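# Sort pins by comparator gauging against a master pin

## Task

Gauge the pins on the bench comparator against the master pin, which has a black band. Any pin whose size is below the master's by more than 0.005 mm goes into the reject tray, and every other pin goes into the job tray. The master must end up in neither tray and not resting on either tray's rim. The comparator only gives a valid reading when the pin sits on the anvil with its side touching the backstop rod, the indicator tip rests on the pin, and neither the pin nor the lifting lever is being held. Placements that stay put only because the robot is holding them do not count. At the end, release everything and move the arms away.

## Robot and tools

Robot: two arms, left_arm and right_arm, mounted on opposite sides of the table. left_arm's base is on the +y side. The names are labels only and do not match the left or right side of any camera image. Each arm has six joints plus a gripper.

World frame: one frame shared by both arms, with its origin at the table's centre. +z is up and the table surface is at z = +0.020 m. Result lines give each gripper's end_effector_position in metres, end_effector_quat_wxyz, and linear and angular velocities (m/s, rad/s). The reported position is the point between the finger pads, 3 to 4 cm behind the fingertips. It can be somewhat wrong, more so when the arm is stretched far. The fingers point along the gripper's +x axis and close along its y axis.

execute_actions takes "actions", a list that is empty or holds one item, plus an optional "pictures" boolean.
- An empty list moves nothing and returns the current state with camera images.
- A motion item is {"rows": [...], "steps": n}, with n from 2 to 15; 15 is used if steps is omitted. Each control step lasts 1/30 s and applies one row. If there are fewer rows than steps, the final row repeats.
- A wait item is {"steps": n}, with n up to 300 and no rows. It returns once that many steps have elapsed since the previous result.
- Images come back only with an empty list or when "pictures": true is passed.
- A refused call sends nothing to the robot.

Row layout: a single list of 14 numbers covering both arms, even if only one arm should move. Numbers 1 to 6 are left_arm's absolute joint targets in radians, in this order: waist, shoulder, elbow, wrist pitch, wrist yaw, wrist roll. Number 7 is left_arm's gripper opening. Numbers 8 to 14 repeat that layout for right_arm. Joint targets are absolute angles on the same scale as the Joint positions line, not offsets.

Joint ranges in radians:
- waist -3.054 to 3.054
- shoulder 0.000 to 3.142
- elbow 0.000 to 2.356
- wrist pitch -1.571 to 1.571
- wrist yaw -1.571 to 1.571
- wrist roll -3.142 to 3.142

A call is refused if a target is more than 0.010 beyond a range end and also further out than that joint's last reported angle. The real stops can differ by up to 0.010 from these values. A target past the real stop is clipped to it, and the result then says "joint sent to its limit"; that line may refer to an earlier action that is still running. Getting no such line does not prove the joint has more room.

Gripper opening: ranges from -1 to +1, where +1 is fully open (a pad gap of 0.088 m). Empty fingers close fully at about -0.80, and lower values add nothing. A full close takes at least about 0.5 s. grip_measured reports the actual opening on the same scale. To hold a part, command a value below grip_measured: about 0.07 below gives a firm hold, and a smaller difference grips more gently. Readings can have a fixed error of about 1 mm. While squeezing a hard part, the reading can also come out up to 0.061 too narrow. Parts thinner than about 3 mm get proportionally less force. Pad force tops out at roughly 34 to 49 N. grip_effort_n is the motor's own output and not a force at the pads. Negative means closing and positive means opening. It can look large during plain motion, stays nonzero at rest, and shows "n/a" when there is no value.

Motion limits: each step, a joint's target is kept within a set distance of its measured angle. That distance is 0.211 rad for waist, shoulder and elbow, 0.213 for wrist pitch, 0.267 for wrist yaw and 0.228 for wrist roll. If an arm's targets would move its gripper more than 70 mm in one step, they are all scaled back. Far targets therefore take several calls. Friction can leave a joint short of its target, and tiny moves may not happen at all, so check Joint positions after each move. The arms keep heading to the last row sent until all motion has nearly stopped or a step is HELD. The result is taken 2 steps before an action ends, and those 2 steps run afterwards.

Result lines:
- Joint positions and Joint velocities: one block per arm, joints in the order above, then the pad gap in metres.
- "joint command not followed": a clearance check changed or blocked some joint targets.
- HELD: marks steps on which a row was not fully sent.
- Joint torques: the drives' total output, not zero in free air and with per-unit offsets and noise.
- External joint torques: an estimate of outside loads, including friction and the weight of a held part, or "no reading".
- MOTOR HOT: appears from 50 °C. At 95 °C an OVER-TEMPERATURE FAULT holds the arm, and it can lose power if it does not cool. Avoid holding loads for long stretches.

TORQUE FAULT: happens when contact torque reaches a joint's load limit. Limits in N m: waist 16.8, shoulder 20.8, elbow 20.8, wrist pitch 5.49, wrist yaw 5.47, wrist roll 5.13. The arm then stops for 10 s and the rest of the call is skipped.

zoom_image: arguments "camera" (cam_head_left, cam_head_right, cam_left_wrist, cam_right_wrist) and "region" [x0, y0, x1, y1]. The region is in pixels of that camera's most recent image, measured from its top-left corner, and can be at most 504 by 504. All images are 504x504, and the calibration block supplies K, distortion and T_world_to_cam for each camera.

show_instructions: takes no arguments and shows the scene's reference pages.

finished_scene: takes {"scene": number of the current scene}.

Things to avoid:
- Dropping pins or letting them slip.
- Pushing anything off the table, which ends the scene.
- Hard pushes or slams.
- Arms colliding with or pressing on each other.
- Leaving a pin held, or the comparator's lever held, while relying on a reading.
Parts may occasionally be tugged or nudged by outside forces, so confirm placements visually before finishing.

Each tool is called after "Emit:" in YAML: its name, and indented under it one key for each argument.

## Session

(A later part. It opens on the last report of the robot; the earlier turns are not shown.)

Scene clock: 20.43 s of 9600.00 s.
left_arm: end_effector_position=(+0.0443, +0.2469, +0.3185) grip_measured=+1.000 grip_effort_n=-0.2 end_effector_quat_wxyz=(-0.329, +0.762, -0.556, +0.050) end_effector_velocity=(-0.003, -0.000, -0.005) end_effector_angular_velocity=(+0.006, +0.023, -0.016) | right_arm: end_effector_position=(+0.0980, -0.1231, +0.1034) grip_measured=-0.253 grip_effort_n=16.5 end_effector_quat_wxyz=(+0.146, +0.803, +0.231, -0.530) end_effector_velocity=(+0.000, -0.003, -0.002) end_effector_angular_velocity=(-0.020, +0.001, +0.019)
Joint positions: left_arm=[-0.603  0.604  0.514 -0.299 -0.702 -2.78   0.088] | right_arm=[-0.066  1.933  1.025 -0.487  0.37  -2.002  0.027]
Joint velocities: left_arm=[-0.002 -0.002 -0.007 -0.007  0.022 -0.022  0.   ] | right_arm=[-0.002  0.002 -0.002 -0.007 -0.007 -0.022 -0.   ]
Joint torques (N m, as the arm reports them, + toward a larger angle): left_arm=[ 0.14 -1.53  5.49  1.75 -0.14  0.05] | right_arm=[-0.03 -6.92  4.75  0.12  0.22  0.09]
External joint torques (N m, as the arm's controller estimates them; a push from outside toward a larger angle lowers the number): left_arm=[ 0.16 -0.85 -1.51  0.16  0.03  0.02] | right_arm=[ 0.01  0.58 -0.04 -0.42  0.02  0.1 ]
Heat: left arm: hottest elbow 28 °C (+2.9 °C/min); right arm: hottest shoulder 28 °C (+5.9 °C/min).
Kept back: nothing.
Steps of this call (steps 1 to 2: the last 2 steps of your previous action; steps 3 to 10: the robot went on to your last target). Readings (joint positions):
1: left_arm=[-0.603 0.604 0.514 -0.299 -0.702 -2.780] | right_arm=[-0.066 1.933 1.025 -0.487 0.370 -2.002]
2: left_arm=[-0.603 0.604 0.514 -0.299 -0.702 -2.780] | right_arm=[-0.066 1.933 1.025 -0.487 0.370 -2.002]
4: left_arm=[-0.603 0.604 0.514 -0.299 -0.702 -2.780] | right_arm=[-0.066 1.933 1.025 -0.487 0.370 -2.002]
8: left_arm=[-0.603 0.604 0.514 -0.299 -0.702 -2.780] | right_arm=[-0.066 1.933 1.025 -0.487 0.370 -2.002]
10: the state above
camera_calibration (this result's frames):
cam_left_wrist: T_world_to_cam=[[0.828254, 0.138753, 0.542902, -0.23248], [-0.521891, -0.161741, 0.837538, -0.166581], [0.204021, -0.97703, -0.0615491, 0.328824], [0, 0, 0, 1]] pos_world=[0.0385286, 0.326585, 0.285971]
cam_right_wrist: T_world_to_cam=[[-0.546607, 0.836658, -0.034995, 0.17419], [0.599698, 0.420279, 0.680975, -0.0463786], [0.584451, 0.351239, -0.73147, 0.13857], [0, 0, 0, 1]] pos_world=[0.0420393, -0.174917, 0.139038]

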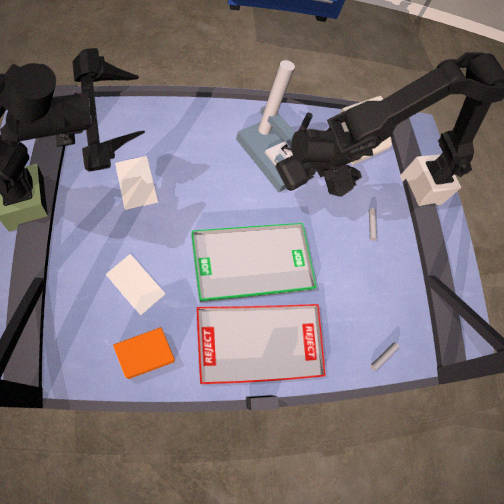

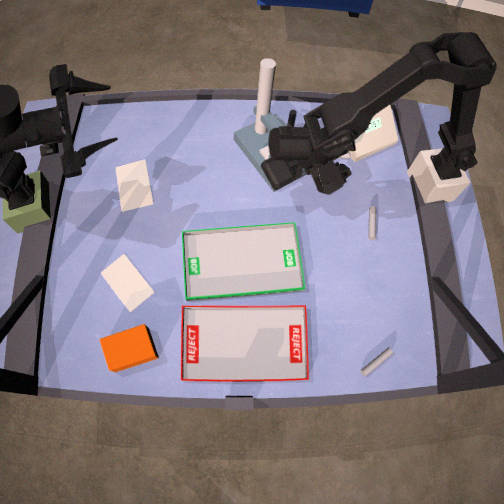

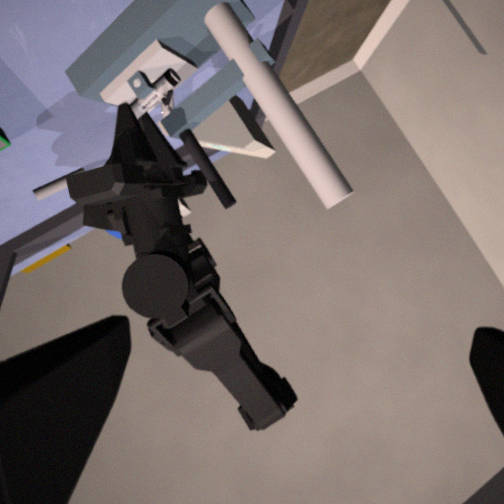

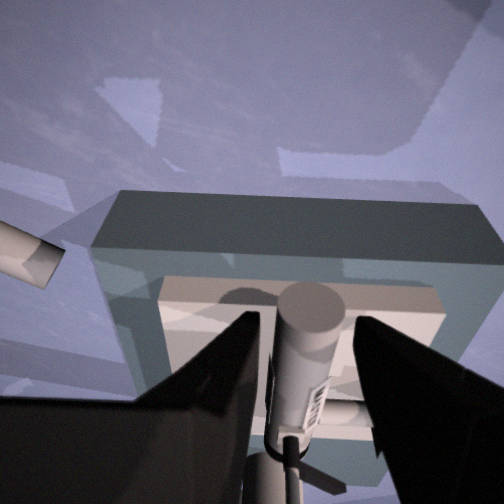

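Emit:
execute_actions:
  actions:
    - {"rows":[[-0.6,0.6,0.5,-0.3,-0.7,-2.78,1,-0.066,1.93,1.02,-0.488,0.37,-2.0,-0.4],[-0.6,0.6,0.5,-0.3,-0.7,-2.78,1,-0.066,1.93,1.02,-0.488,0.37,-2.0,-0.48],[-0.6,0.6,0.5,-0.3,-0.7,-2.78,1,-0.066,1.93,1.02,-0.488,0.37,-2.0,-0.52],[-0.6,0.6,0.5,-0.3,-0.7,-2.78,1,-0.066,1.93,1.02,-0.488,0.37,-2.0,-0.57]],"steps":11}

Emit:
execute_actions:
  actions:
    - {"rows":[[-0.6,0.6,0.5,-0.3,-0.7,-2.78,1,-0.07,1.92,1.012,-0.484,0.367,-2.0,-0.57],[-0.6,0.6,0.5,-0.3,-0.7,-2.78,1,-0.074,1.911,1.0,-0.482,0.367,-2.0,-0.57],[-0.6,0.6,0.5,-0.3,-0.7,-2.78,1,-0.077,1.901,0.988,-0.479,0.367,-2.0,-0.57],[-0.6,0.6,0.5,-0.3,-0.7,-2.78,1,-0.081,1.892,0.976,-0.477,0.367,-2.0,-0.57],[-0.6,0.6,0.5,-0.3,-0.7,-2.78,1,-0.084,1.883,0.964,-0.474,0.367,-2.0,-0.57],[-0.6,0.6,0.5,-0.3,-0.7,-2.78,1,-0.088,1.874,0.952,-0.472,0.367,-2.0,-0.57],[-0.6,0.6,0.5,-0.3,-0.7,-2.78,1,-0.091,1.864,0.94,-0.469,0.367,-2.0,-0.57],[-0.6,0.6,0.5,-0.3,-0.7,-2.78,1,-0.095,1.853,0.928,-0.467,0.367,-2.0,-0.57]],"steps":14}

Emit:
execute_actions:
  actions:
    - {"rows":[[-0.6,0.6,0.5,-0.3,-0.7,-2.78,1,-0.095,1.716,0.833,-0.51,0.367,-2.0,-0.57]],"steps":11}

Emit:
execute_actions:
  actions:
    - {"rows":[[-0.6,0.6,0.5,-0.3,-0.7,-2.78,1,0.9,1.716,0.833,-0.51,0.367,-2.0,-0.57]],"steps":15}

Emit:
execute_actions:
  actions:
    - {"rows":[[-0.6,0.6,0.5,-0.3,-0.7,-2.78,1,0.9,1.73,0.8,-0.46,0.367,-2.0,-0.57],[-0.6,0.6,0.5,-0.3,-0.7,-2.78,1,0.9,1.73,0.8,-0.46,0.367,-2.0,-0.57],[-0.6,0.6,0.5,-0.3,-0.7,-2.78,1,0.9,1.755,0.778,-0.417,0.367,-2.0,-0.57],[-0.6,0.6,0.5,-0.3,-0.7,-2.78,1,0.9,1.78,0.768,-0.38,0.367,-2.0,-0.57],[-0.6,0.6,0.5,-0.3,-0.7,-2.78,1,0.9,1.81,0.758,-0.34,0.367,-2.0,-0.57],[-0.6,0.6,0.5,-0.3,-0.7,-2.78,1,0.9,1.84,0.747,-0.3,0.367,-2.0,-0.57],[-0.6,0.6,0.5,-0.3,-0.7,-2.78,1,0.9,1.86,0.74,-0.273,0.367,-2.0,-0.57],[-0.6,0.6,0.5,-0.3,-0.7,-2.78,1,0.9,1.88,0.73,-0.245,0.367,-2.0,-0.57]],"steps":15}

Emit:
execute_actions:
  actions:
    - {"rows":[[-0.6,0.6,0.5,-0.3,-0.7,-2.78,1,0.9,1.895,0.725,-0.23,0.367,-2.0,-0.57],[-0.6,0.6,0.5,-0.3,-0.7,-2.78,1,0.9,1.91,0.718,-0.215,0.367,-2.0,-0.57]],"steps":12}

Emit:
execute_actions:
  actions:
    - {"rows":[[-0.6,0.6,0.5,-0.3,-0.7,-2.78,1,0.9,1.9,0.727,-0.22,0.367,-2.0,-0.52],[-0.6,0.6,0.5,-0.3,-0.7,-2.78,1,0.9,1.9,0.727,-0.22,0.367,-2.0,-0.48],[-0.6,0.6,0.5,-0.3,-0.7,-2.78,1,0.9,1.9,0.727,-0.22,0.367,-2.0,-0.44],[-0.6,0.6,0.5,-0.3,-0.7,-2.78,1,0.9,1.9,0.727,-0.22,0.367,-2.0,-0.4],[-0.6,0.6,0.5,-0.3,-0.7,-2.78,1,0.9,1.9,0.727,-0.22,0.367,-2.0,-0.4],[-0.6,0.6,0.5,-0.3,-0.7,-2.78,1,0.9,1.9,0.727,-0.22,0.367,-2.0,-0.4],[-0.6,0.6,0.5,-0.3,-0.7,-2.78,1,0.9,1.9,0.727,-0.22,0.367,-2.0,0.3]],"steps":15}

Emit:
execute_actions:
  actions:
    - {"rows":[[-0.6,0.6,0.5,-0.3,-0.7,-2.78,1,0.9,1.87,0.735,-0.24,0.367,-2.0,0.3],[-0.6,0.6,0.5,-0.3,-0.7,-2.78,1,0.9,1.84,0.747,-0.27,0.367,-2.0,0.3],[-0.6,0.6,0.5,-0.3,-0.7,-2.78,1,0.9,1.81,0.758,-0.31,0.367,-2.0,0.3],[-0.6,0.6,0.5,-0.3,-0.7,-2.78,1,0.9,1.78,0.768,-0.35,0.367,-2.0,0.3],[-0.6,0.6,0.5,-0.3,-0.7,-2.78,1,0.9,1.74,0.79,-0.41,0.367,-2.0,0.3],[-0.6,0.6,0.5,-0.3,-0.7,-2.78,1,0.9,1.68,0.83,-0.54,0.367,-2.0,0.3]],"steps":13}
  pictures: true

Scene clock: 21.43 s of 9600.00 s.
left_arm: end_effector_position=(+0.0443, +0.2469, +0.3185) grip_measured=+1.000 grip_effort_n=-0.2 end_effector_quat_wxyz=(-0.329, +0.762, -0.556, +0.050) end_effector_velocity=(-0.001, +0.001, -0.002) end_effector_angular_velocity=(+0.020, -0.009, -0.011) | right_arm: end_effector_position=(+0.0982, -0.1236, +0.1034) grip_measured=-0.513 grip_effort_n=-83.5 end_effector_quat_wxyz=(+0.147, +0.803, +0.230, -0.530) end_effector_velocity=(+0.002, -0.002, -0.000) end_effector_angular_velocity=(-0.011, +0.004, +0.001)
Joint positions: left_arm=[-0.603  0.604  0.514 -0.299 -0.702 -2.78   0.088] | right_arm=[-0.066  1.933  1.025 -0.489  0.37  -2.002  0.014]
Joint velocities: left_arm=[-0.002 -0.002  0.002 -0.022  0.007  0.007  0.   ] | right_arm=[-0.007 -0.002 -0.002 -0.007 -0.007 -0.007  0.   ]
Joint torques (N m, as the arm reports them, + toward a larger angle): left_arm=[ 0.16 -1.55  5.5   1.75 -0.13  0.05] | right_arm=[ 0.01 -6.94  4.77  0.28  0.21  0.09]
External joint torques (N m, as the arm's controller estimates them; a push from outside toward a larger angle lowers the number): left_arm=[ 0.16 -0.92 -1.42  0.19  0.04  0.02] | right_arm=[ 0.05  0.61 -0.07 -0.26  0.    0.09]
Heat: left arm: hottest elbow 28 °C (+2.8 °C/min); right arm: hottest shoulder 28 °C (+5.6 °C/min).
Steps of this call (steps 1 to 15: the robot went on to your last target; steps 16 to 21: nothing new was sent; steps 22 to 30: the first 9 steps of this action). Readings (joint positions):
22: left_arm=[-0.603 0.604 0.514 -0.299 -0.702 -2.780] | right_arm=[-0.066 1.933 1.025 -0.487 0.370 -2.002]
23: left_arm=[-0.603 0.604 0.514 -0.299 -0.702 -2.780] | right_arm=[-0.066 1.933 1.025 -0.487 0.370 -2.002]
25: left_arm=[-0.603 0.604 0.514 -0.299 -0.702 -2.780] | right_arm=[-0.066 1.933 1.025 -0.487 0.370 -2.002]
29: left_arm=[-0.603 0.604 0.514 -0.299 -0.702 -2.780] | right_arm=[-0.066 1.933 1.025 -0.489 0.370 -2.002]
30: the state above

Scene clock: 21.90 s of 9600.00 s.
left_arm: end_effector_position=(+0.0443, +0.2469, +0.3185) grip_measured=+1.000 grip_effort_n=-0.2 end_effector_quat_wxyz=(-0.329, +0.762, -0.556, +0.050) end_effector_velocity=(+0.001, +0.001, -0.004) end_effector_angular_velocity=(+0.008, -0.000, +0.006) | right_arm: end_effector_position=(+0.1094, -0.1438, +0.1043) grip_measured=-0.513 grip_effort_n=-83.5 end_effector_quat_wxyz=(+0.142, +0.805, +0.219, -0.533) end_effector_velocity=(+0.010, -0.015, -0.001) end_effector_angular_velocity=(-0.001, +0.006, -0.019)
Joint positions: left_arm=[-0.603  0.604  0.514 -0.299 -0.702 -2.78   0.088] | right_arm=[-0.091  1.87   0.94  -0.473  0.367 -2.002  0.014]
Joint velocities: left_arm=[-0.002 -0.002 -0.007 -0.007 -0.007 -0.007  0.   ] | right_arm=[-0.027 -0.046 -0.066  0.022 -0.007 -0.007 -0.   ]
Joint torques (N m, as the arm reports them, + toward a larger angle): left_arm=[ 0.16 -1.53  5.49  1.74 -0.14  0.05] | right_arm=[-0.16 -7.44  4.5   0.45  0.22  0.09]
External joint torques (N m, as the arm's controller estimates them; a push from outside toward a larger angle lowers the number): left_arm=[ 0.16 -0.88 -1.42  0.18  0.03  0.02] | right_arm=[-0.29 -0.51 -0.36 -0.12  0.03  0.09]
Heat: left arm: hottest elbow 28 °C (+2.7 °C/min); right arm: hottest shoulder 28 °C (+5.5 °C/min).
Steps of this call (steps 1 to 2: the last 2 steps of your previous action; steps 3 to 14: the first 12 steps of this action). Readings (joint positions):
3: left_arm=[-0.603 0.604 0.514 -0.299 -0.702 -2.780] | right_arm=[-0.066 1.932 1.025 -0.489 0.370 -2.002]
4: left_arm=[-0.603 0.604 0.514 -0.299 -0.702 -2.780] | right_arm=[-0.066 1.930 1.022 -0.487 0.370 -2.002]
6: left_arm=[-0.603 0.604 0.514 -0.299 -0.702 -2.780] | right_arm=[-0.068 1.921 1.010 -0.481 0.368 -2.002]
10: left_arm=[-0.603 0.604 0.514 -0.299 -0.702 -2.780] | right_arm=[-0.081 1.889 0.966 -0.476 0.367 -2.002]
14: the state above

Scene clock: 22.27 s of 9600.00 s.
left_arm: end_effector_position=(+0.0443, +0.2469, +0.3185) grip_measured=+1.000 grip_effort_n=-0.2 end_effector_quat_wxyz=(-0.329, +0.762, -0.556, +0.050) end_effector_velocity=(+0.001, +0.001, -0.001) end_effector_angular_velocity=(+0.003, +0.001, +0.006) | right_arm: end_effector_position=(+0.1126, -0.1702, +0.1221) grip_measured=-0.513 grip_effort_n=-83.5 end_effector_quat_wxyz=(+0.137, +0.804, +0.222, -0.534) end_effector_velocity=(+0.002, -0.017, -0.004) end_effector_angular_velocity=(-0.025, +0.005, -0.008)
Joint positions: left_arm=[-0.603  0.604  0.514 -0.299 -0.702 -2.78   0.088] | right_arm=[-0.093  1.729  0.846 -0.508  0.363 -2.002  0.014]
Joint velocities: left_arm=[-0.002 -0.002 -0.002 -0.007 -0.007 -0.007  0.   ] | right_arm=[-0.002 -0.032 -0.051 -0.007 -0.007  0.007  0.   ]
Joint torques (N m, as the arm reports them, + toward a larger angle): left_arm=[ 0.18 -1.54  5.48  1.75 -0.14  0.05] | right_arm=[-0.21 -6.41  4.41  0.17  0.36  0.09]
External joint torques (N m, as the arm's controller estimates them; a push from outside toward a larger angle lowers the number): left_arm=[ 0.18 -0.87 -1.48  0.18  0.04  0.02] | right_arm=[-0.21 -0.4  -0.47 -0.36  0.16  0.09]
Heat: left arm: hottest elbow 28 °C (+2.7 °C/min); right arm: hottest shoulder 28 °C (+5.4 °C/min).
Steps of this call (steps 1 to 2: the last 2 steps of your previous action; steps 3 to 11: the first 9 steps of this action). Readings (joint positions):
3: left_arm=[-0.603 0.604 0.514 -0.299 -0.702 -2.780] | right_arm=[-0.092 1.849 0.924 -0.466 0.366 -2.002]
4: left_arm=[-0.603 0.604 0.514 -0.299 -0.702 -2.780] | right_arm=[-0.092 1.820 0.901 -0.476 0.363 -2.002]
6: left_arm=[-0.603 0.604 0.514 -0.299 -0.702 -2.780] | right_arm=[-0.093 1.760 0.861 -0.509 0.363 -2.002]
10: left_arm=[-0.603 0.604 0.514 -0.299 -0.702 -2.780] | right_arm=[-0.093 1.730 0.847 -0.508 0.363 -2.002]
11: the state above

Scene clock: 22.77 s of 9600.00 s.
left_arm: end_effector_position=(+0.0443, +0.2469, +0.3185) grip_measured=+1.000 grip_effort_n=-0.2 end_effector_quat_wxyz=(-0.329, +0.762, -0.556, +0.050) end_effector_velocity=(+0.002, +0.001, -0.001) end_effector_angular_velocity=(+0.009, -0.011, +0.007) | right_arm: end_effector_position=(-0.0893, -0.2358, +0.1215) grip_measured=-0.513 grip_effort_n=-83.5 end_effector_quat_wxyz=(+0.317, +0.677, +0.488, -0.451) end_effector_velocity=(-0.418, -0.324, +0.001) end_effector_angular_velocity=(-0.009, +0.021, +1.742)
Joint positions: left_arm=[-0.603  0.604  0.514 -0.299 -0.702 -2.78   0.088] | right_arm=[ 0.622  1.727  0.841 -0.509  0.366 -2.002  0.014]
Joint velocities: left_arm=[ 0.002 -0.002 -0.002 -0.007 -0.007  0.007  0.   ] | right_arm=[ 1.731 -0.007 -0.002  0.007 -0.022 -0.007  0.   ]
Joint torques (N m, as the arm reports them, + toward a larger angle): left_arm=[ 0.15 -1.53  5.49  1.75 -0.13  0.04] | right_arm=[ 0.25 -6.59  4.48  0.15  0.24  0.09]
External joint torques (N m, as the arm's controller estimates them; a push from outside toward a larger angle lowers the number): left_arm=[ 0.14 -0.84 -1.53  0.16  0.04  0.01] | right_arm=[ 0.37 -0.33 -0.08 -0.27  0.03  0.1 ]
Heat: left arm: hottest elbow 28 °C (+2.6 °C/min); right arm: hottest shoulder 28 °C (+5.3 °C/min).
Steps of this call (steps 1 to 2: the last 2 steps of your previous action; steps 3 to 15: the first 13 steps of this action). Readings (joint positions):
3: left_arm=[-0.603 0.604 0.514 -0.299 -0.702 -2.780] | right_arm=[-0.078 1.728 0.842 -0.509 0.376 -2.002]
4: left_arm=[-0.603 0.604 0.514 -0.299 -0.702 -2.780] | right_arm=[-0.033 1.728 0.841 -0.510 0.383 -2.002]
6: left_arm=[-0.603 0.604 0.514 -0.299 -0.702 -2.780] | right_arm=[0.087 1.728 0.841 -0.509 0.368 -2.002]
10: left_arm=[-0.603 0.604 0.514 -0.299 -0.702 -2.780] | right_arm=[0.328 1.727 0.841 -0.509 0.366 -2.002]
15: the state above

Scene clock: 23.27 s of 9600.00 s.
left_arm: end_effector_position=(+0.0443, +0.2469, +0.3185) grip_measured=+1.000 grip_effort_n=-0.2 end_effector_quat_wxyz=(-0.329, +0.762, -0.556, +0.050) end_effector_velocity=(+0.001, +0.001, -0.004) end_effector_angular_velocity=(+0.008, -0.000, +0.006) | right_arm: end_effector_position=(-0.1396, -0.2993, +0.0667) grip_measured=-0.513 grip_effort_n=-83.5 end_effector_quat_wxyz=(+0.379, +0.604, +0.573, -0.404) end_effector_velocity=(-0.016, +0.006, -0.015) end_effector_angular_velocity=(+0.035, +0.086, +0.010)
Joint positions: left_arm=[-0.603  0.604  0.514 -0.299 -0.702 -2.78   0.088] | right_arm=[ 0.895  1.873  0.734 -0.264  0.361 -2.002  0.014]
Joint velocities: left_arm=[-0.002 -0.002 -0.007 -0.007 -0.007 -0.007  0.   ] | right_arm=[ 0.002  0.056 -0.032  0.183 -0.007 -0.007 -0.   ]
Joint torques (N m, as the arm reports them, + toward a larger angle): left_arm=[ 0.17 -1.53  5.5   1.75 -0.14  0.04] | right_arm=[ 0.52 -5.37  4.34  0.6   0.44  0.09]
External joint torques (N m, as the arm's controller estimates them; a push from outside toward a larger angle lowers the number): left_arm=[ 0.16 -0.85 -1.48  0.17  0.04  0.02] | right_arm=[ 0.48  1.5  -0.29 -0.11  0.22  0.09]
Heat: left arm: hottest elbow 28 °C (+2.6 °C/min); right arm: hottest shoulder 28 °C (+5.2 °C/min).
Steps of this call (steps 1 to 2: the last 2 steps of your previous action; steps 3 to 15: the first 13 steps of this action). Readings (joint positions):
3: left_arm=[-0.603 0.604 0.514 -0.299 -0.702 -2.780] | right_arm=[0.794 1.727 0.837 -0.502 0.364 -2.002]
4: left_arm=[-0.603 0.604 0.514 -0.299 -0.702 -2.780] | right_arm=[0.838 1.727 0.830 -0.486 0.359 -2.002]
6: left_arm=[-0.603 0.604 0.514 -0.299 -0.702 -2.780] | right_arm=[0.885 1.736 0.811 -0.448 0.357 -2.002]
10: left_arm=[-0.603 0.604 0.514 -0.299 -0.702 -2.780] | right_arm=[0.894 1.817 0.767 -0.324 0.361 -2.002]
15: the state above

Scene clock: 23.67 s of 9600.00 s.
left_arm: end_effector_position=(+0.0443, +0.2469, +0.3185) grip_measured=+1.000 grip_effort_n=-0.2 end_effector_quat_wxyz=(-0.329, +0.762, -0.556, +0.050) end_effector_velocity=(+0.002, +0.002, -0.004) end_effector_angular_velocity=(+0.017, -0.003, +0.011) | right_arm: end_effector_position=(-0.1425, -0.2983, +0.0607) grip_measured=-0.513 grip_effort_n=-83.5 end_effector_quat_wxyz=(+0.373, +0.603, +0.578, -0.404) end_effector_velocity=(+0.004, -0.002, -0.001) end_effector_angular_velocity=(-0.012, -0.011, +0.006)
Joint positions: left_arm=[-0.603  0.604  0.514 -0.299 -0.702 -2.78   0.088] | right_arm=[ 0.898  1.898  0.728 -0.219  0.366 -2.002  0.014]
Joint velocities: left_arm=[ 0.002 -0.002 -0.002 -0.022 -0.007 -0.007  0.   ] | right_arm=[-0.002 -0.002 -0.007 -0.007 -0.007 -0.007 -0.   ]
Joint torques (N m, as the arm reports them, + toward a larger angle): left_arm=[ 0.15 -1.55  5.5   1.76 -0.13  0.04] | right_arm=[ 0.3  -4.24  3.21  0.42  0.22  0.09]
External joint torques (N m, as the arm's controller estimates them; a push from outside toward a larger angle lowers the number): left_arm=[ 0.14 -0.86 -1.47  0.18  0.04  0.02] | right_arm=[ 0.29  2.1  -0.71 -0.16  0.02  0.09]
Heat: left arm: hottest elbow 28 °C (+2.5 °C/min); right arm: hottest shoulder 28 °C (+5.1 °C/min).
Steps of this call (steps 1 to 2: the last 2 steps of your previous action; steps 3 to 12: the first 10 steps of this action). Readings (joint positions):
3: left_arm=[-0.603 0.604 0.514 -0.299 -0.702 -2.780] | right_arm=[0.896 1.875 0.733 -0.248 0.361 -2.002]
4: left_arm=[-0.603 0.604 0.514 -0.299 -0.702 -2.780] | right_arm=[0.896 1.880 0.733 -0.240 0.362 -2.002]
6: left_arm=[-0.603 0.604 0.514 -0.299 -0.702 -2.780] | right_arm=[0.897 1.892 0.732 -0.227 0.362 -2.002]
10: left_arm=[-0.603 0.604 0.514 -0.299 -0.702 -2.780] | right_arm=[0.898 1.898 0.728 -0.220 0.366 -2.002]
12: the state above

Scene clock: 24.17 s of 9600.00 s.
left_arm: end_effector_position=(+0.0443, +0.2469, +0.3185) grip_measured=+1.000 grip_effort_n=-0.2 end_effector_quat_wxyz=(-0.329, +0.762, -0.556, +0.050) end_effector_velocity=(+0.002, +0.001, -0.001) end_effector_angular_velocity=(+0.003, +0.001, +0.011) | right_arm: end_effector_position=(-0.1426, -0.2982, +0.0607) grip_measured=+0.214 grip_effort_n=10.9 end_effector_quat_wxyz=(+0.373, +0.603, +0.578, -0.404) end_effector_velocity=(+0.001, -0.003, -0.001) end_effector_angular_velocity=(-0.023, +0.006, -0.005)
Joint positions: left_arm=[-0.603  0.604  0.514 -0.299 -0.702 -2.78   0.088] | right_arm=[ 0.898  1.898  0.728 -0.219  0.366 -2.002  0.049]
Joint velocities: left_arm=[ 0.002 -0.002 -0.002 -0.007 -0.007 -0.007  0.   ] | right_arm=[-0.002 -0.002 -0.002 -0.007 -0.022  0.007  0.055]
Joint torques (N m, as the arm reports them, + toward a larger angle): left_arm=[ 0.17 -1.55  5.49  1.75 -0.13  0.05] | right_arm=[ 0.21 -5.29  4.28  0.16  0.23  0.09]
External joint torques (N m, as the arm's controller estimates them; a push from outside toward a larger angle lowers the number): left_arm=[ 0.16 -0.87 -1.49  0.17  0.05  0.02] | right_arm=[ 0.2   0.97  0.47 -0.38  0.04  0.09]
Heat: left arm: hottest elbow 28 °C (+2.5 °C/min); right arm: hottest shoulder 28 °C (+5.0 °C/min).
Steps of this call (steps 1 to 2: the last 2 steps of your previous action; steps 3 to 15: the first 13 steps of this action). Readings (joint positions):
3: left_arm=[-0.603 0.604 0.514 -0.299 -0.702 -2.780] | right_arm=[0.898 1.898 0.728 -0.219 0.366 -2.002]
4: left_arm=[-0.603 0.604 0.514 -0.299 -0.702 -2.780] | right_arm=[0.898 1.898 0.728 -0.219 0.366 -2.002]
6: left_arm=[-0.603 0.604 0.514 -0.299 -0.702 -2.780] | right_arm=[0.898 1.898 0.728 -0.219 0.366 -2.002]
10: left_arm=[-0.603 0.604 0.514 -0.299 -0.702 -2.780] | right_arm=[0.898 1.898 0.728 -0.219 0.366 -2.002]
15: the state above

Scene clock: 24.60 s of 9600.00 s.
left_arm: end_effector_position=(+0.0443, +0.2469, +0.3185) grip_measured=+1.000 grip_effort_n=-0.2 end_effector_quat_wxyz=(-0.329, +0.762, -0.556, +0.050) end_effector_velocity=(+0.003, +0.002, +0.000) end_effector_angular_velocity=(-0.003, -0.002, +0.020) | right_arm: end_effector_position=(-0.1470, -0.2960, +0.1292) grip_measured=+0.296 grip_effort_n=16.0 end_effector_quat_wxyz=(+0.364, +0.601, +0.584, -0.407) end_effector_velocity=(+0.001, -0.001, +0.072) end_effector_angular_velocity=(-0.007, -0.008, +0.019)
Joint positions: left_arm=[-0.603  0.604  0.514 -0.299 -0.702 -2.78   0.088] | right_arm=[ 0.898  1.688  0.826 -0.505  0.366 -2.002  0.054]
Joint velocities: left_arm=[-0.002 -0.007 -0.002 -0.007 -0.022 -0.007  0.   ] | right_arm=[-0.002 -0.188  0.139 -0.33  -0.007 -0.022  0.   ]
Joint torques (N m, as the arm reports them, + toward a larger angle): left_arm=[ 0.16 -1.52  5.49  1.75 -0.13  0.04] | right_arm=[ 0.23 -4.32  4.66 -0.24  0.23  0.09]
External joint torques (N m, as the arm's controller estimates them; a push from outside toward a larger angle lowers the number): left_arm=[ 0.17 -0.81 -1.54  0.15  0.05  0.01] | right_arm=[ 0.25  0.18  1.13 -0.47  0.08  0.11]
Heat: left arm: hottest elbow 28 °C (+2.4 °C/min); right arm: hottest shoulder 28 °C (+4.9 °C/min).
Steps of this call (steps 1 to 2: the last 2 steps of your previous action; steps 3 to 13: the first 11 steps of this action). Readings (joint positions):
3: left_arm=[-0.603 0.604 0.514 -0.299 -0.702 -2.780] | right_arm=[0.898 1.896 0.728 -0.220 0.366 -2.002]
4: left_arm=[-0.603 0.604 0.514 -0.299 -0.702 -2.780] | right_arm=[0.898 1.889 0.729 -0.232 0.366 -2.002]
6: left_arm=[-0.603 0.604 0.514 -0.299 -0.702 -2.780] | right_arm=[0.898 1.856 0.735 -0.282 0.366 -2.002]
10: left_arm=[-0.603 0.604 0.514 -0.299 -0.702 -2.780] | right_arm=[0.898 1.734 0.792 -0.459 0.366 -2.002]
13: the state above
camera_calibration (this result's frames):
cam_left_wrist: T_world_to_cam=[[0.828254, 0.138753, 0.542902, -0.23248], [-0.521891, -0.161741, 0.837538, -0.166581], [0.204021, -0.97703, -0.0615491, 0.328824], [0, 0, 0, 1]] pos_world=[0.0385286, 0.326585, 0.285971]
cam_right_wrist: T_world_to_cam=[[-0.999592, 0.0276366, -0.00720676, -0.123892], [0.0151042, 0.725679, 0.687868, 0.159301], [0.0242401, 0.687479, -0.7258, 0.377828], [0, 0, 0, 1]] pos_world=[-0.135406, -0.371926, 0.163757]

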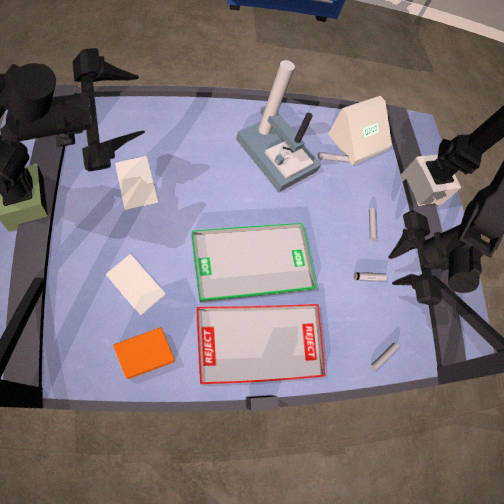

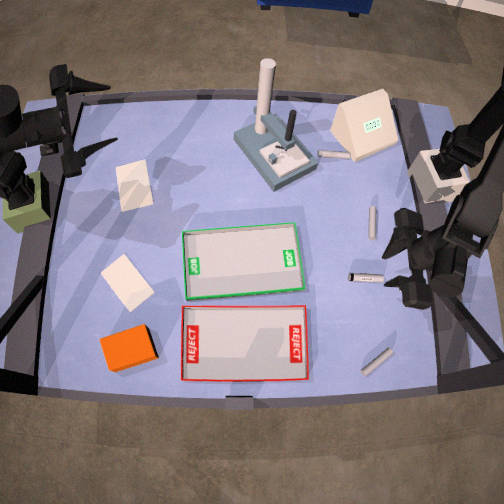

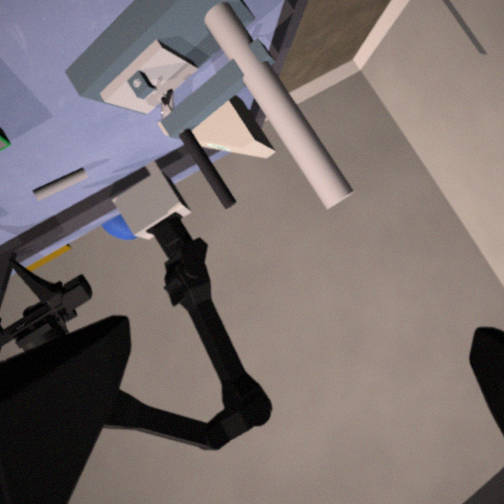

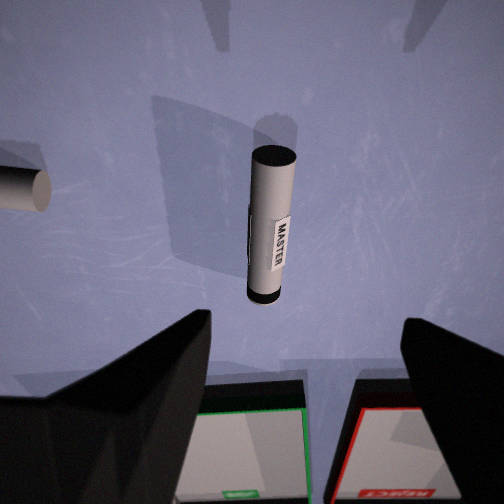

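Emit:
execute_actions:
  actions:
    - {"rows":[[-0.6,0.6,0.5,-0.3,-0.7,-2.78,1,0.6,1.8,1.0,-1.05,0.238,-0.613,0.1]],"steps":15}

Emit:
execute_actions:
  actions:
    - {"rows":[[-0.6,0.6,0.5,-0.3,-0.7,-2.78,1,0.6,1.935,0.977,-0.942,0.238,-0.613,0.1]],"steps":15}
  pictures: true

Scene clock: 25.17 s of 9600.00 s.
left_arm: end_effector_position=(+0.0443, +0.2469, +0.3185) grip_measured=+1.000 grip_effort_n=-0.2 end_effector_quat_wxyz=(-0.329, +0.762, -0.556, +0.050) end_effector_velocity=(+0.002, +0.001, -0.001) end_effector_angular_velocity=(+0.009, -0.011, +0.007) | right_arm: end_effector_position=(-0.0502, -0.2888, +0.1346) grip_measured=+0.105 grip_effort_n=-17.4 end_effector_quat_wxyz=(+0.199, +0.797, +0.139, -0.553) end_effector_velocity=(+0.016, -0.016, +0.011) end_effector_angular_velocity=(+0.558, -0.080, -1.727)
Joint positions: left_arm=[-0.603  0.604  0.514 -0.299 -0.702 -2.78   0.088] | right_arm=[ 0.604  1.792  0.989 -1.034  0.242 -1.207  0.044]
Joint velocities: left_arm=[ 0.002 -0.002 -0.002 -0.007 -0.007  0.007  0.   ] | right_arm=[-0.002 -0.002  0.017 -0.139 -0.007  1.839 -0.001]
Joint torques (N m, as the arm reports them, + toward a larger angle): left_arm=[ 0.16 -1.53  5.49  1.75 -0.13  0.05] | right_arm=[-0.24 -4.47  5.98 -0.52 -0.02  0.18]
External joint torques (N m, as the arm's controller estimates them; a push from outside toward a larger angle lowers the number): left_arm=[ 0.14 -0.84 -1.51  0.16  0.05  0.02] | right_arm=[-0.19  1.6   1.47 -0.4  -0.13  0.19]
Heat: left arm: hottest elbow 28 °C (+2.4 °C/min); right arm: hottest shoulder 28 °C (+4.8 °C/min).
Steps of this call (steps 1 to 2: the last 2 steps of your previous action; steps 3 to 4: the robot went on to your last target; steps 5 to 17: the first 13 steps of this action). Readings (joint positions):
5: left_arm=[-0.603 0.604 0.514 -0.299 -0.702 -2.780] | right_arm=[0.884 1.698 0.849 -0.575 0.338 -1.962]
6: left_arm=[-0.603 0.604 0.514 -0.299 -0.702 -2.780] | right_arm=[0.838 1.722 0.892 -0.643 0.298 -1.896]
8: left_arm=[-0.603 0.604 0.514 -0.299 -0.702 -2.780] | right_arm=[0.724 1.766 0.958 -0.741 0.274 -1.769]
12: left_arm=[-0.603 0.604 0.514 -0.299 -0.702 -2.780] | right_arm=[0.607 1.784 0.987 -0.963 0.254 -1.520]
17: the state above

Scene clock: 25.67 s of 9600.00 s.
left_arm: end_effector_position=(+0.0443, +0.2469, +0.3185) grip_measured=+1.000 grip_effort_n=-0.2 end_effector_quat_wxyz=(-0.329, +0.762, -0.556, +0.050) end_effector_velocity=(+0.003, +0.002, +0.002) end_effector_angular_velocity=(-0.008, -0.001, +0.020) | right_arm: end_effector_position=(-0.0510, -0.2884, +0.0983) grip_measured=+0.103 grip_effort_n=-17.4 end_effector_quat_wxyz=(+0.022, -0.833, +0.036, +0.552) end_effector_velocity=(+0.002, -0.005, -0.002) end_effector_angular_velocity=(+0.004, -0.001, -0.084)
Joint positions: left_arm=[-0.603  0.604  0.514 -0.299 -0.702 -2.78   0.088] | right_arm=[ 0.603  1.928  0.979 -0.946  0.24  -0.625  0.044]
Joint velocities: left_arm=[-0.002 -0.007  0.002 -0.007 -0.022 -0.007  0.   ] | right_arm=[-0.002  0.002 -0.007 -0.007 -0.022  0.081 -0.   ]
Joint torques (N m, as the arm reports them, + toward a larger angle): left_arm=[ 0.16 -1.54  5.5   1.76 -0.14  0.04] | right_arm=[-0.31 -5.03  4.05 -0.31  0.03  0.17]
External joint torques (N m, as the arm's controller estimates them; a push from outside toward a larger angle lowers the number): left_arm=[ 0.15 -0.82 -1.54  0.16  0.05  0.01] | right_arm=[-0.32  1.59  0.13 -0.05 -0.09  0.17]
Heat: left arm: hottest elbow 29 °C (+4.7 °C/min); right arm: hottest shoulder 28 °C (+4.7 °C/min).
Steps of this call (steps 1 to 2: the last 2 steps of your previous action; steps 3 to 15: the first 13 steps of this action). Readings (joint positions):
3: left_arm=[-0.603 0.604 0.514 -0.299 -0.702 -2.780] | right_arm=[0.604 1.809 0.990 -1.036 0.242 -1.020]
4: left_arm=[-0.603 0.604 0.514 -0.299 -0.702 -2.780] | right_arm=[0.604 1.832 0.991 -1.005 0.242 -0.957]
6: left_arm=[-0.603 0.604 0.514 -0.299 -0.702 -2.780] | right_arm=[0.604 1.889 0.991 -0.962 0.241 -0.830]
10: left_arm=[-0.603 0.604 0.514 -0.299 -0.702 -2.780] | right_arm=[0.603 1.926 0.979 -0.951 0.240 -0.667]
15: the state above
camera_calibration (this result's frames):
cam_left_wrist: T_world_to_cam=[[0.828254, 0.138753, 0.542902, -0.23248], [-0.521891, -0.161741, 0.837538, -0.166581], [0.204021, -0.97703, -0.0615491, 0.328824], [0, 0, 0, 1]] pos_world=[0.0385286, 0.326585, 0.285971]
cam_right_wrist: T_world_to_cam=[[0.0593494, 0.997096, -0.0477285, 0.309249], [0.737679, -0.0115952, 0.675052, -0.000942039], [0.672538, -0.0752722, -0.736225, 0.161922], [0, 0, 0, 1]] pos_world=[-0.126557, -0.296173, 0.134607]

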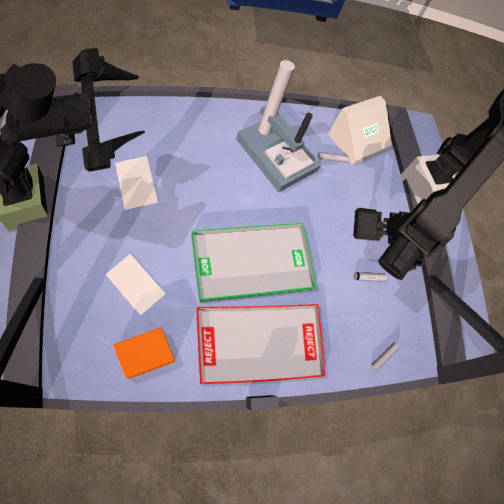

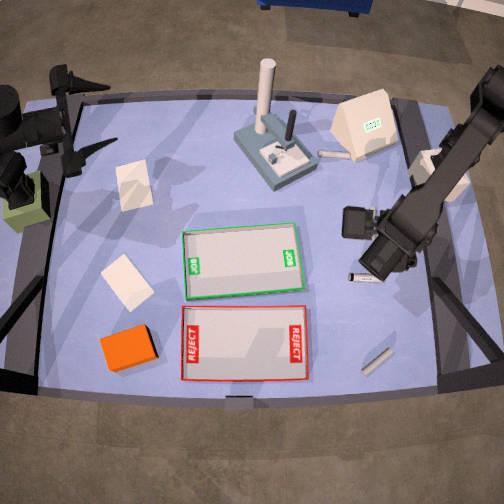

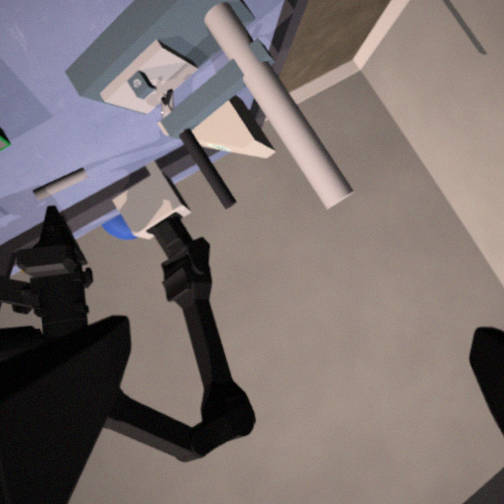

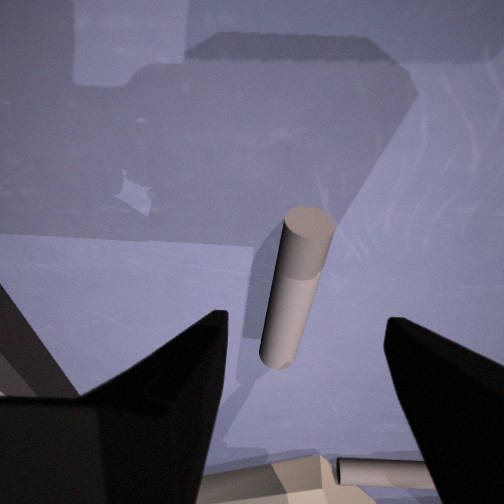

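Emit:
execute_actions:
  actions:
    - {"rows":[[-0.6,0.6,0.5,-0.3,-0.7,-2.78,1,0.572,1.95,0.955,-0.91,0.228,-0.55,0.1],[-0.6,0.6,0.5,-0.3,-0.7,-2.78,1,0.572,1.97,0.945,-0.88,0.228,-0.55,0.1],[-0.6,0.6,0.5,-0.3,-0.7,-2.78,1,0.572,1.995,0.935,-0.845,0.228,-0.55,0.1],[-0.6,0.6,0.5,-0.3,-0.7,-2.78,1,0.572,2.02,0.927,-0.81,0.228,-0.55,0.1],[-0.6,0.6,0.5,-0.3,-0.7,-2.78,1,0.572,2.04,0.92,-0.788,0.228,-0.55,0.1]],"steps":15}
  pictures: true

Scene clock: 26.17 s of 9600.00 s.
left_arm: end_effector_position=(+0.0443, +0.2469, +0.3185) grip_measured=+1.000 grip_effort_n=-0.2 end_effector_quat_wxyz=(-0.329, +0.762, -0.556, +0.050) end_effector_velocity=(+0.001, +0.001, -0.001) end_effector_angular_velocity=(-0.008, +0.027, +0.015) | right_arm: end_effector_position=(-0.0439, -0.2881, +0.0594) grip_measured=+0.103 grip_effort_n=-17.4 end_effector_quat_wxyz=(+0.056, -0.830, +0.071, +0.550) end_effector_velocity=(-0.005, +0.004, -0.002) end_effector_angular_velocity=(+0.018, +0.031, +0.002)
Joint positions: left_arm=[-0.603  0.604  0.514 -0.299 -0.702 -2.78   0.088] | right_arm=[ 0.576  2.031  0.925 -0.793  0.231 -0.555  0.044]
Joint velocities: left_arm=[-0.002 -0.002 -0.002 -0.007 -0.007 -0.037  0.   ] | right_arm=[-0.002 -0.002 -0.002  0.037 -0.007 -0.007 -0.   ]
Joint torques (N m, as the arm reports them, + toward a larger angle): left_arm=[ 0.16 -1.54  5.49  1.75 -0.14  0.04] | right_arm=[-0.33 -5.    3.16 -0.4   0.    0.18]
External joint torques (N m, as the arm's controller estimates them; a push from outside toward a larger angle lowers the number): left_arm=[ 0.16 -0.85 -1.52  0.16  0.04  0.02] | right_arm=[-0.32  1.62 -0.02 -0.1  -0.12  0.19]
Heat: left arm: hottest elbow 29 °C (+4.6 °C/min); right arm: hottest shoulder 28 °C (+4.6 °C/min).
Steps of this call (steps 1 to 2: the last 2 steps of your previous action; steps 3 to 15: the first 13 steps of this action). Readings (joint positions):
3: left_arm=[-0.603 0.604 0.514 -0.299 -0.702 -2.780] | right_arm=[0.602 1.929 0.978 -0.941 0.238 -0.609]
4: left_arm=[-0.603 0.604 0.514 -0.299 -0.702 -2.780] | right_arm=[0.596 1.933 0.973 -0.926 0.235 -0.591]
6: left_arm=[-0.603 0.604 0.514 -0.299 -0.702 -2.780] | right_arm=[0.583 1.957 0.961 -0.879 0.235 -0.572]
10: left_arm=[-0.603 0.604 0.514 -0.299 -0.702 -2.780] | right_arm=[0.576 2.022 0.933 -0.813 0.232 -0.558]
15: the state above
camera_calibration (this result's frames):
cam_left_wrist: T_world_to_cam=[[0.828254, 0.138753, 0.542902, -0.23248], [-0.521891, -0.161741, 0.837538, -0.166581], [0.204021, -0.97703, -0.0615491, 0.328824], [0, 0, 0, 1]] pos_world=[0.0385286, 0.326585, 0.285971]
cam_right_wrist: T_world_to_cam=[[0.154016, 0.987622, -0.0296813, 0.307049], [0.732095, -0.0938907, 0.674701, -0.00390344], [0.663563, -0.125645, -0.737494, 0.113672], [0, 0, 0, 1]] pos_world=[-0.119861, -0.289333, 0.0955796]

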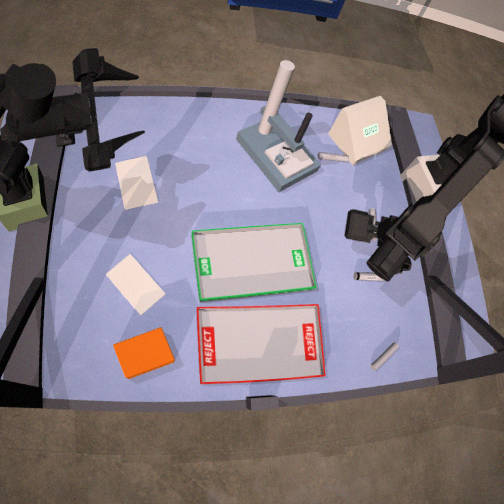

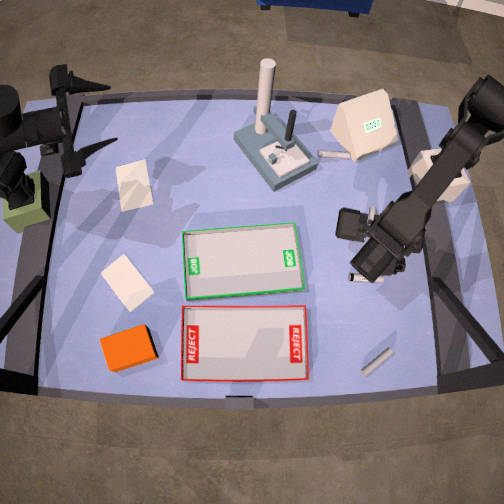

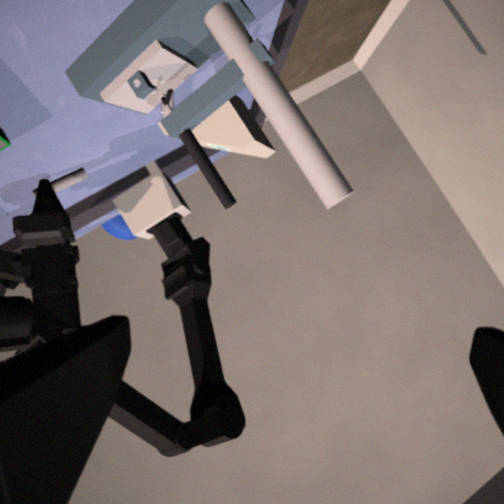

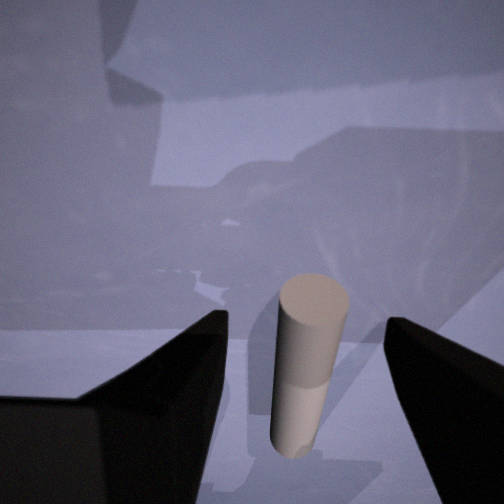

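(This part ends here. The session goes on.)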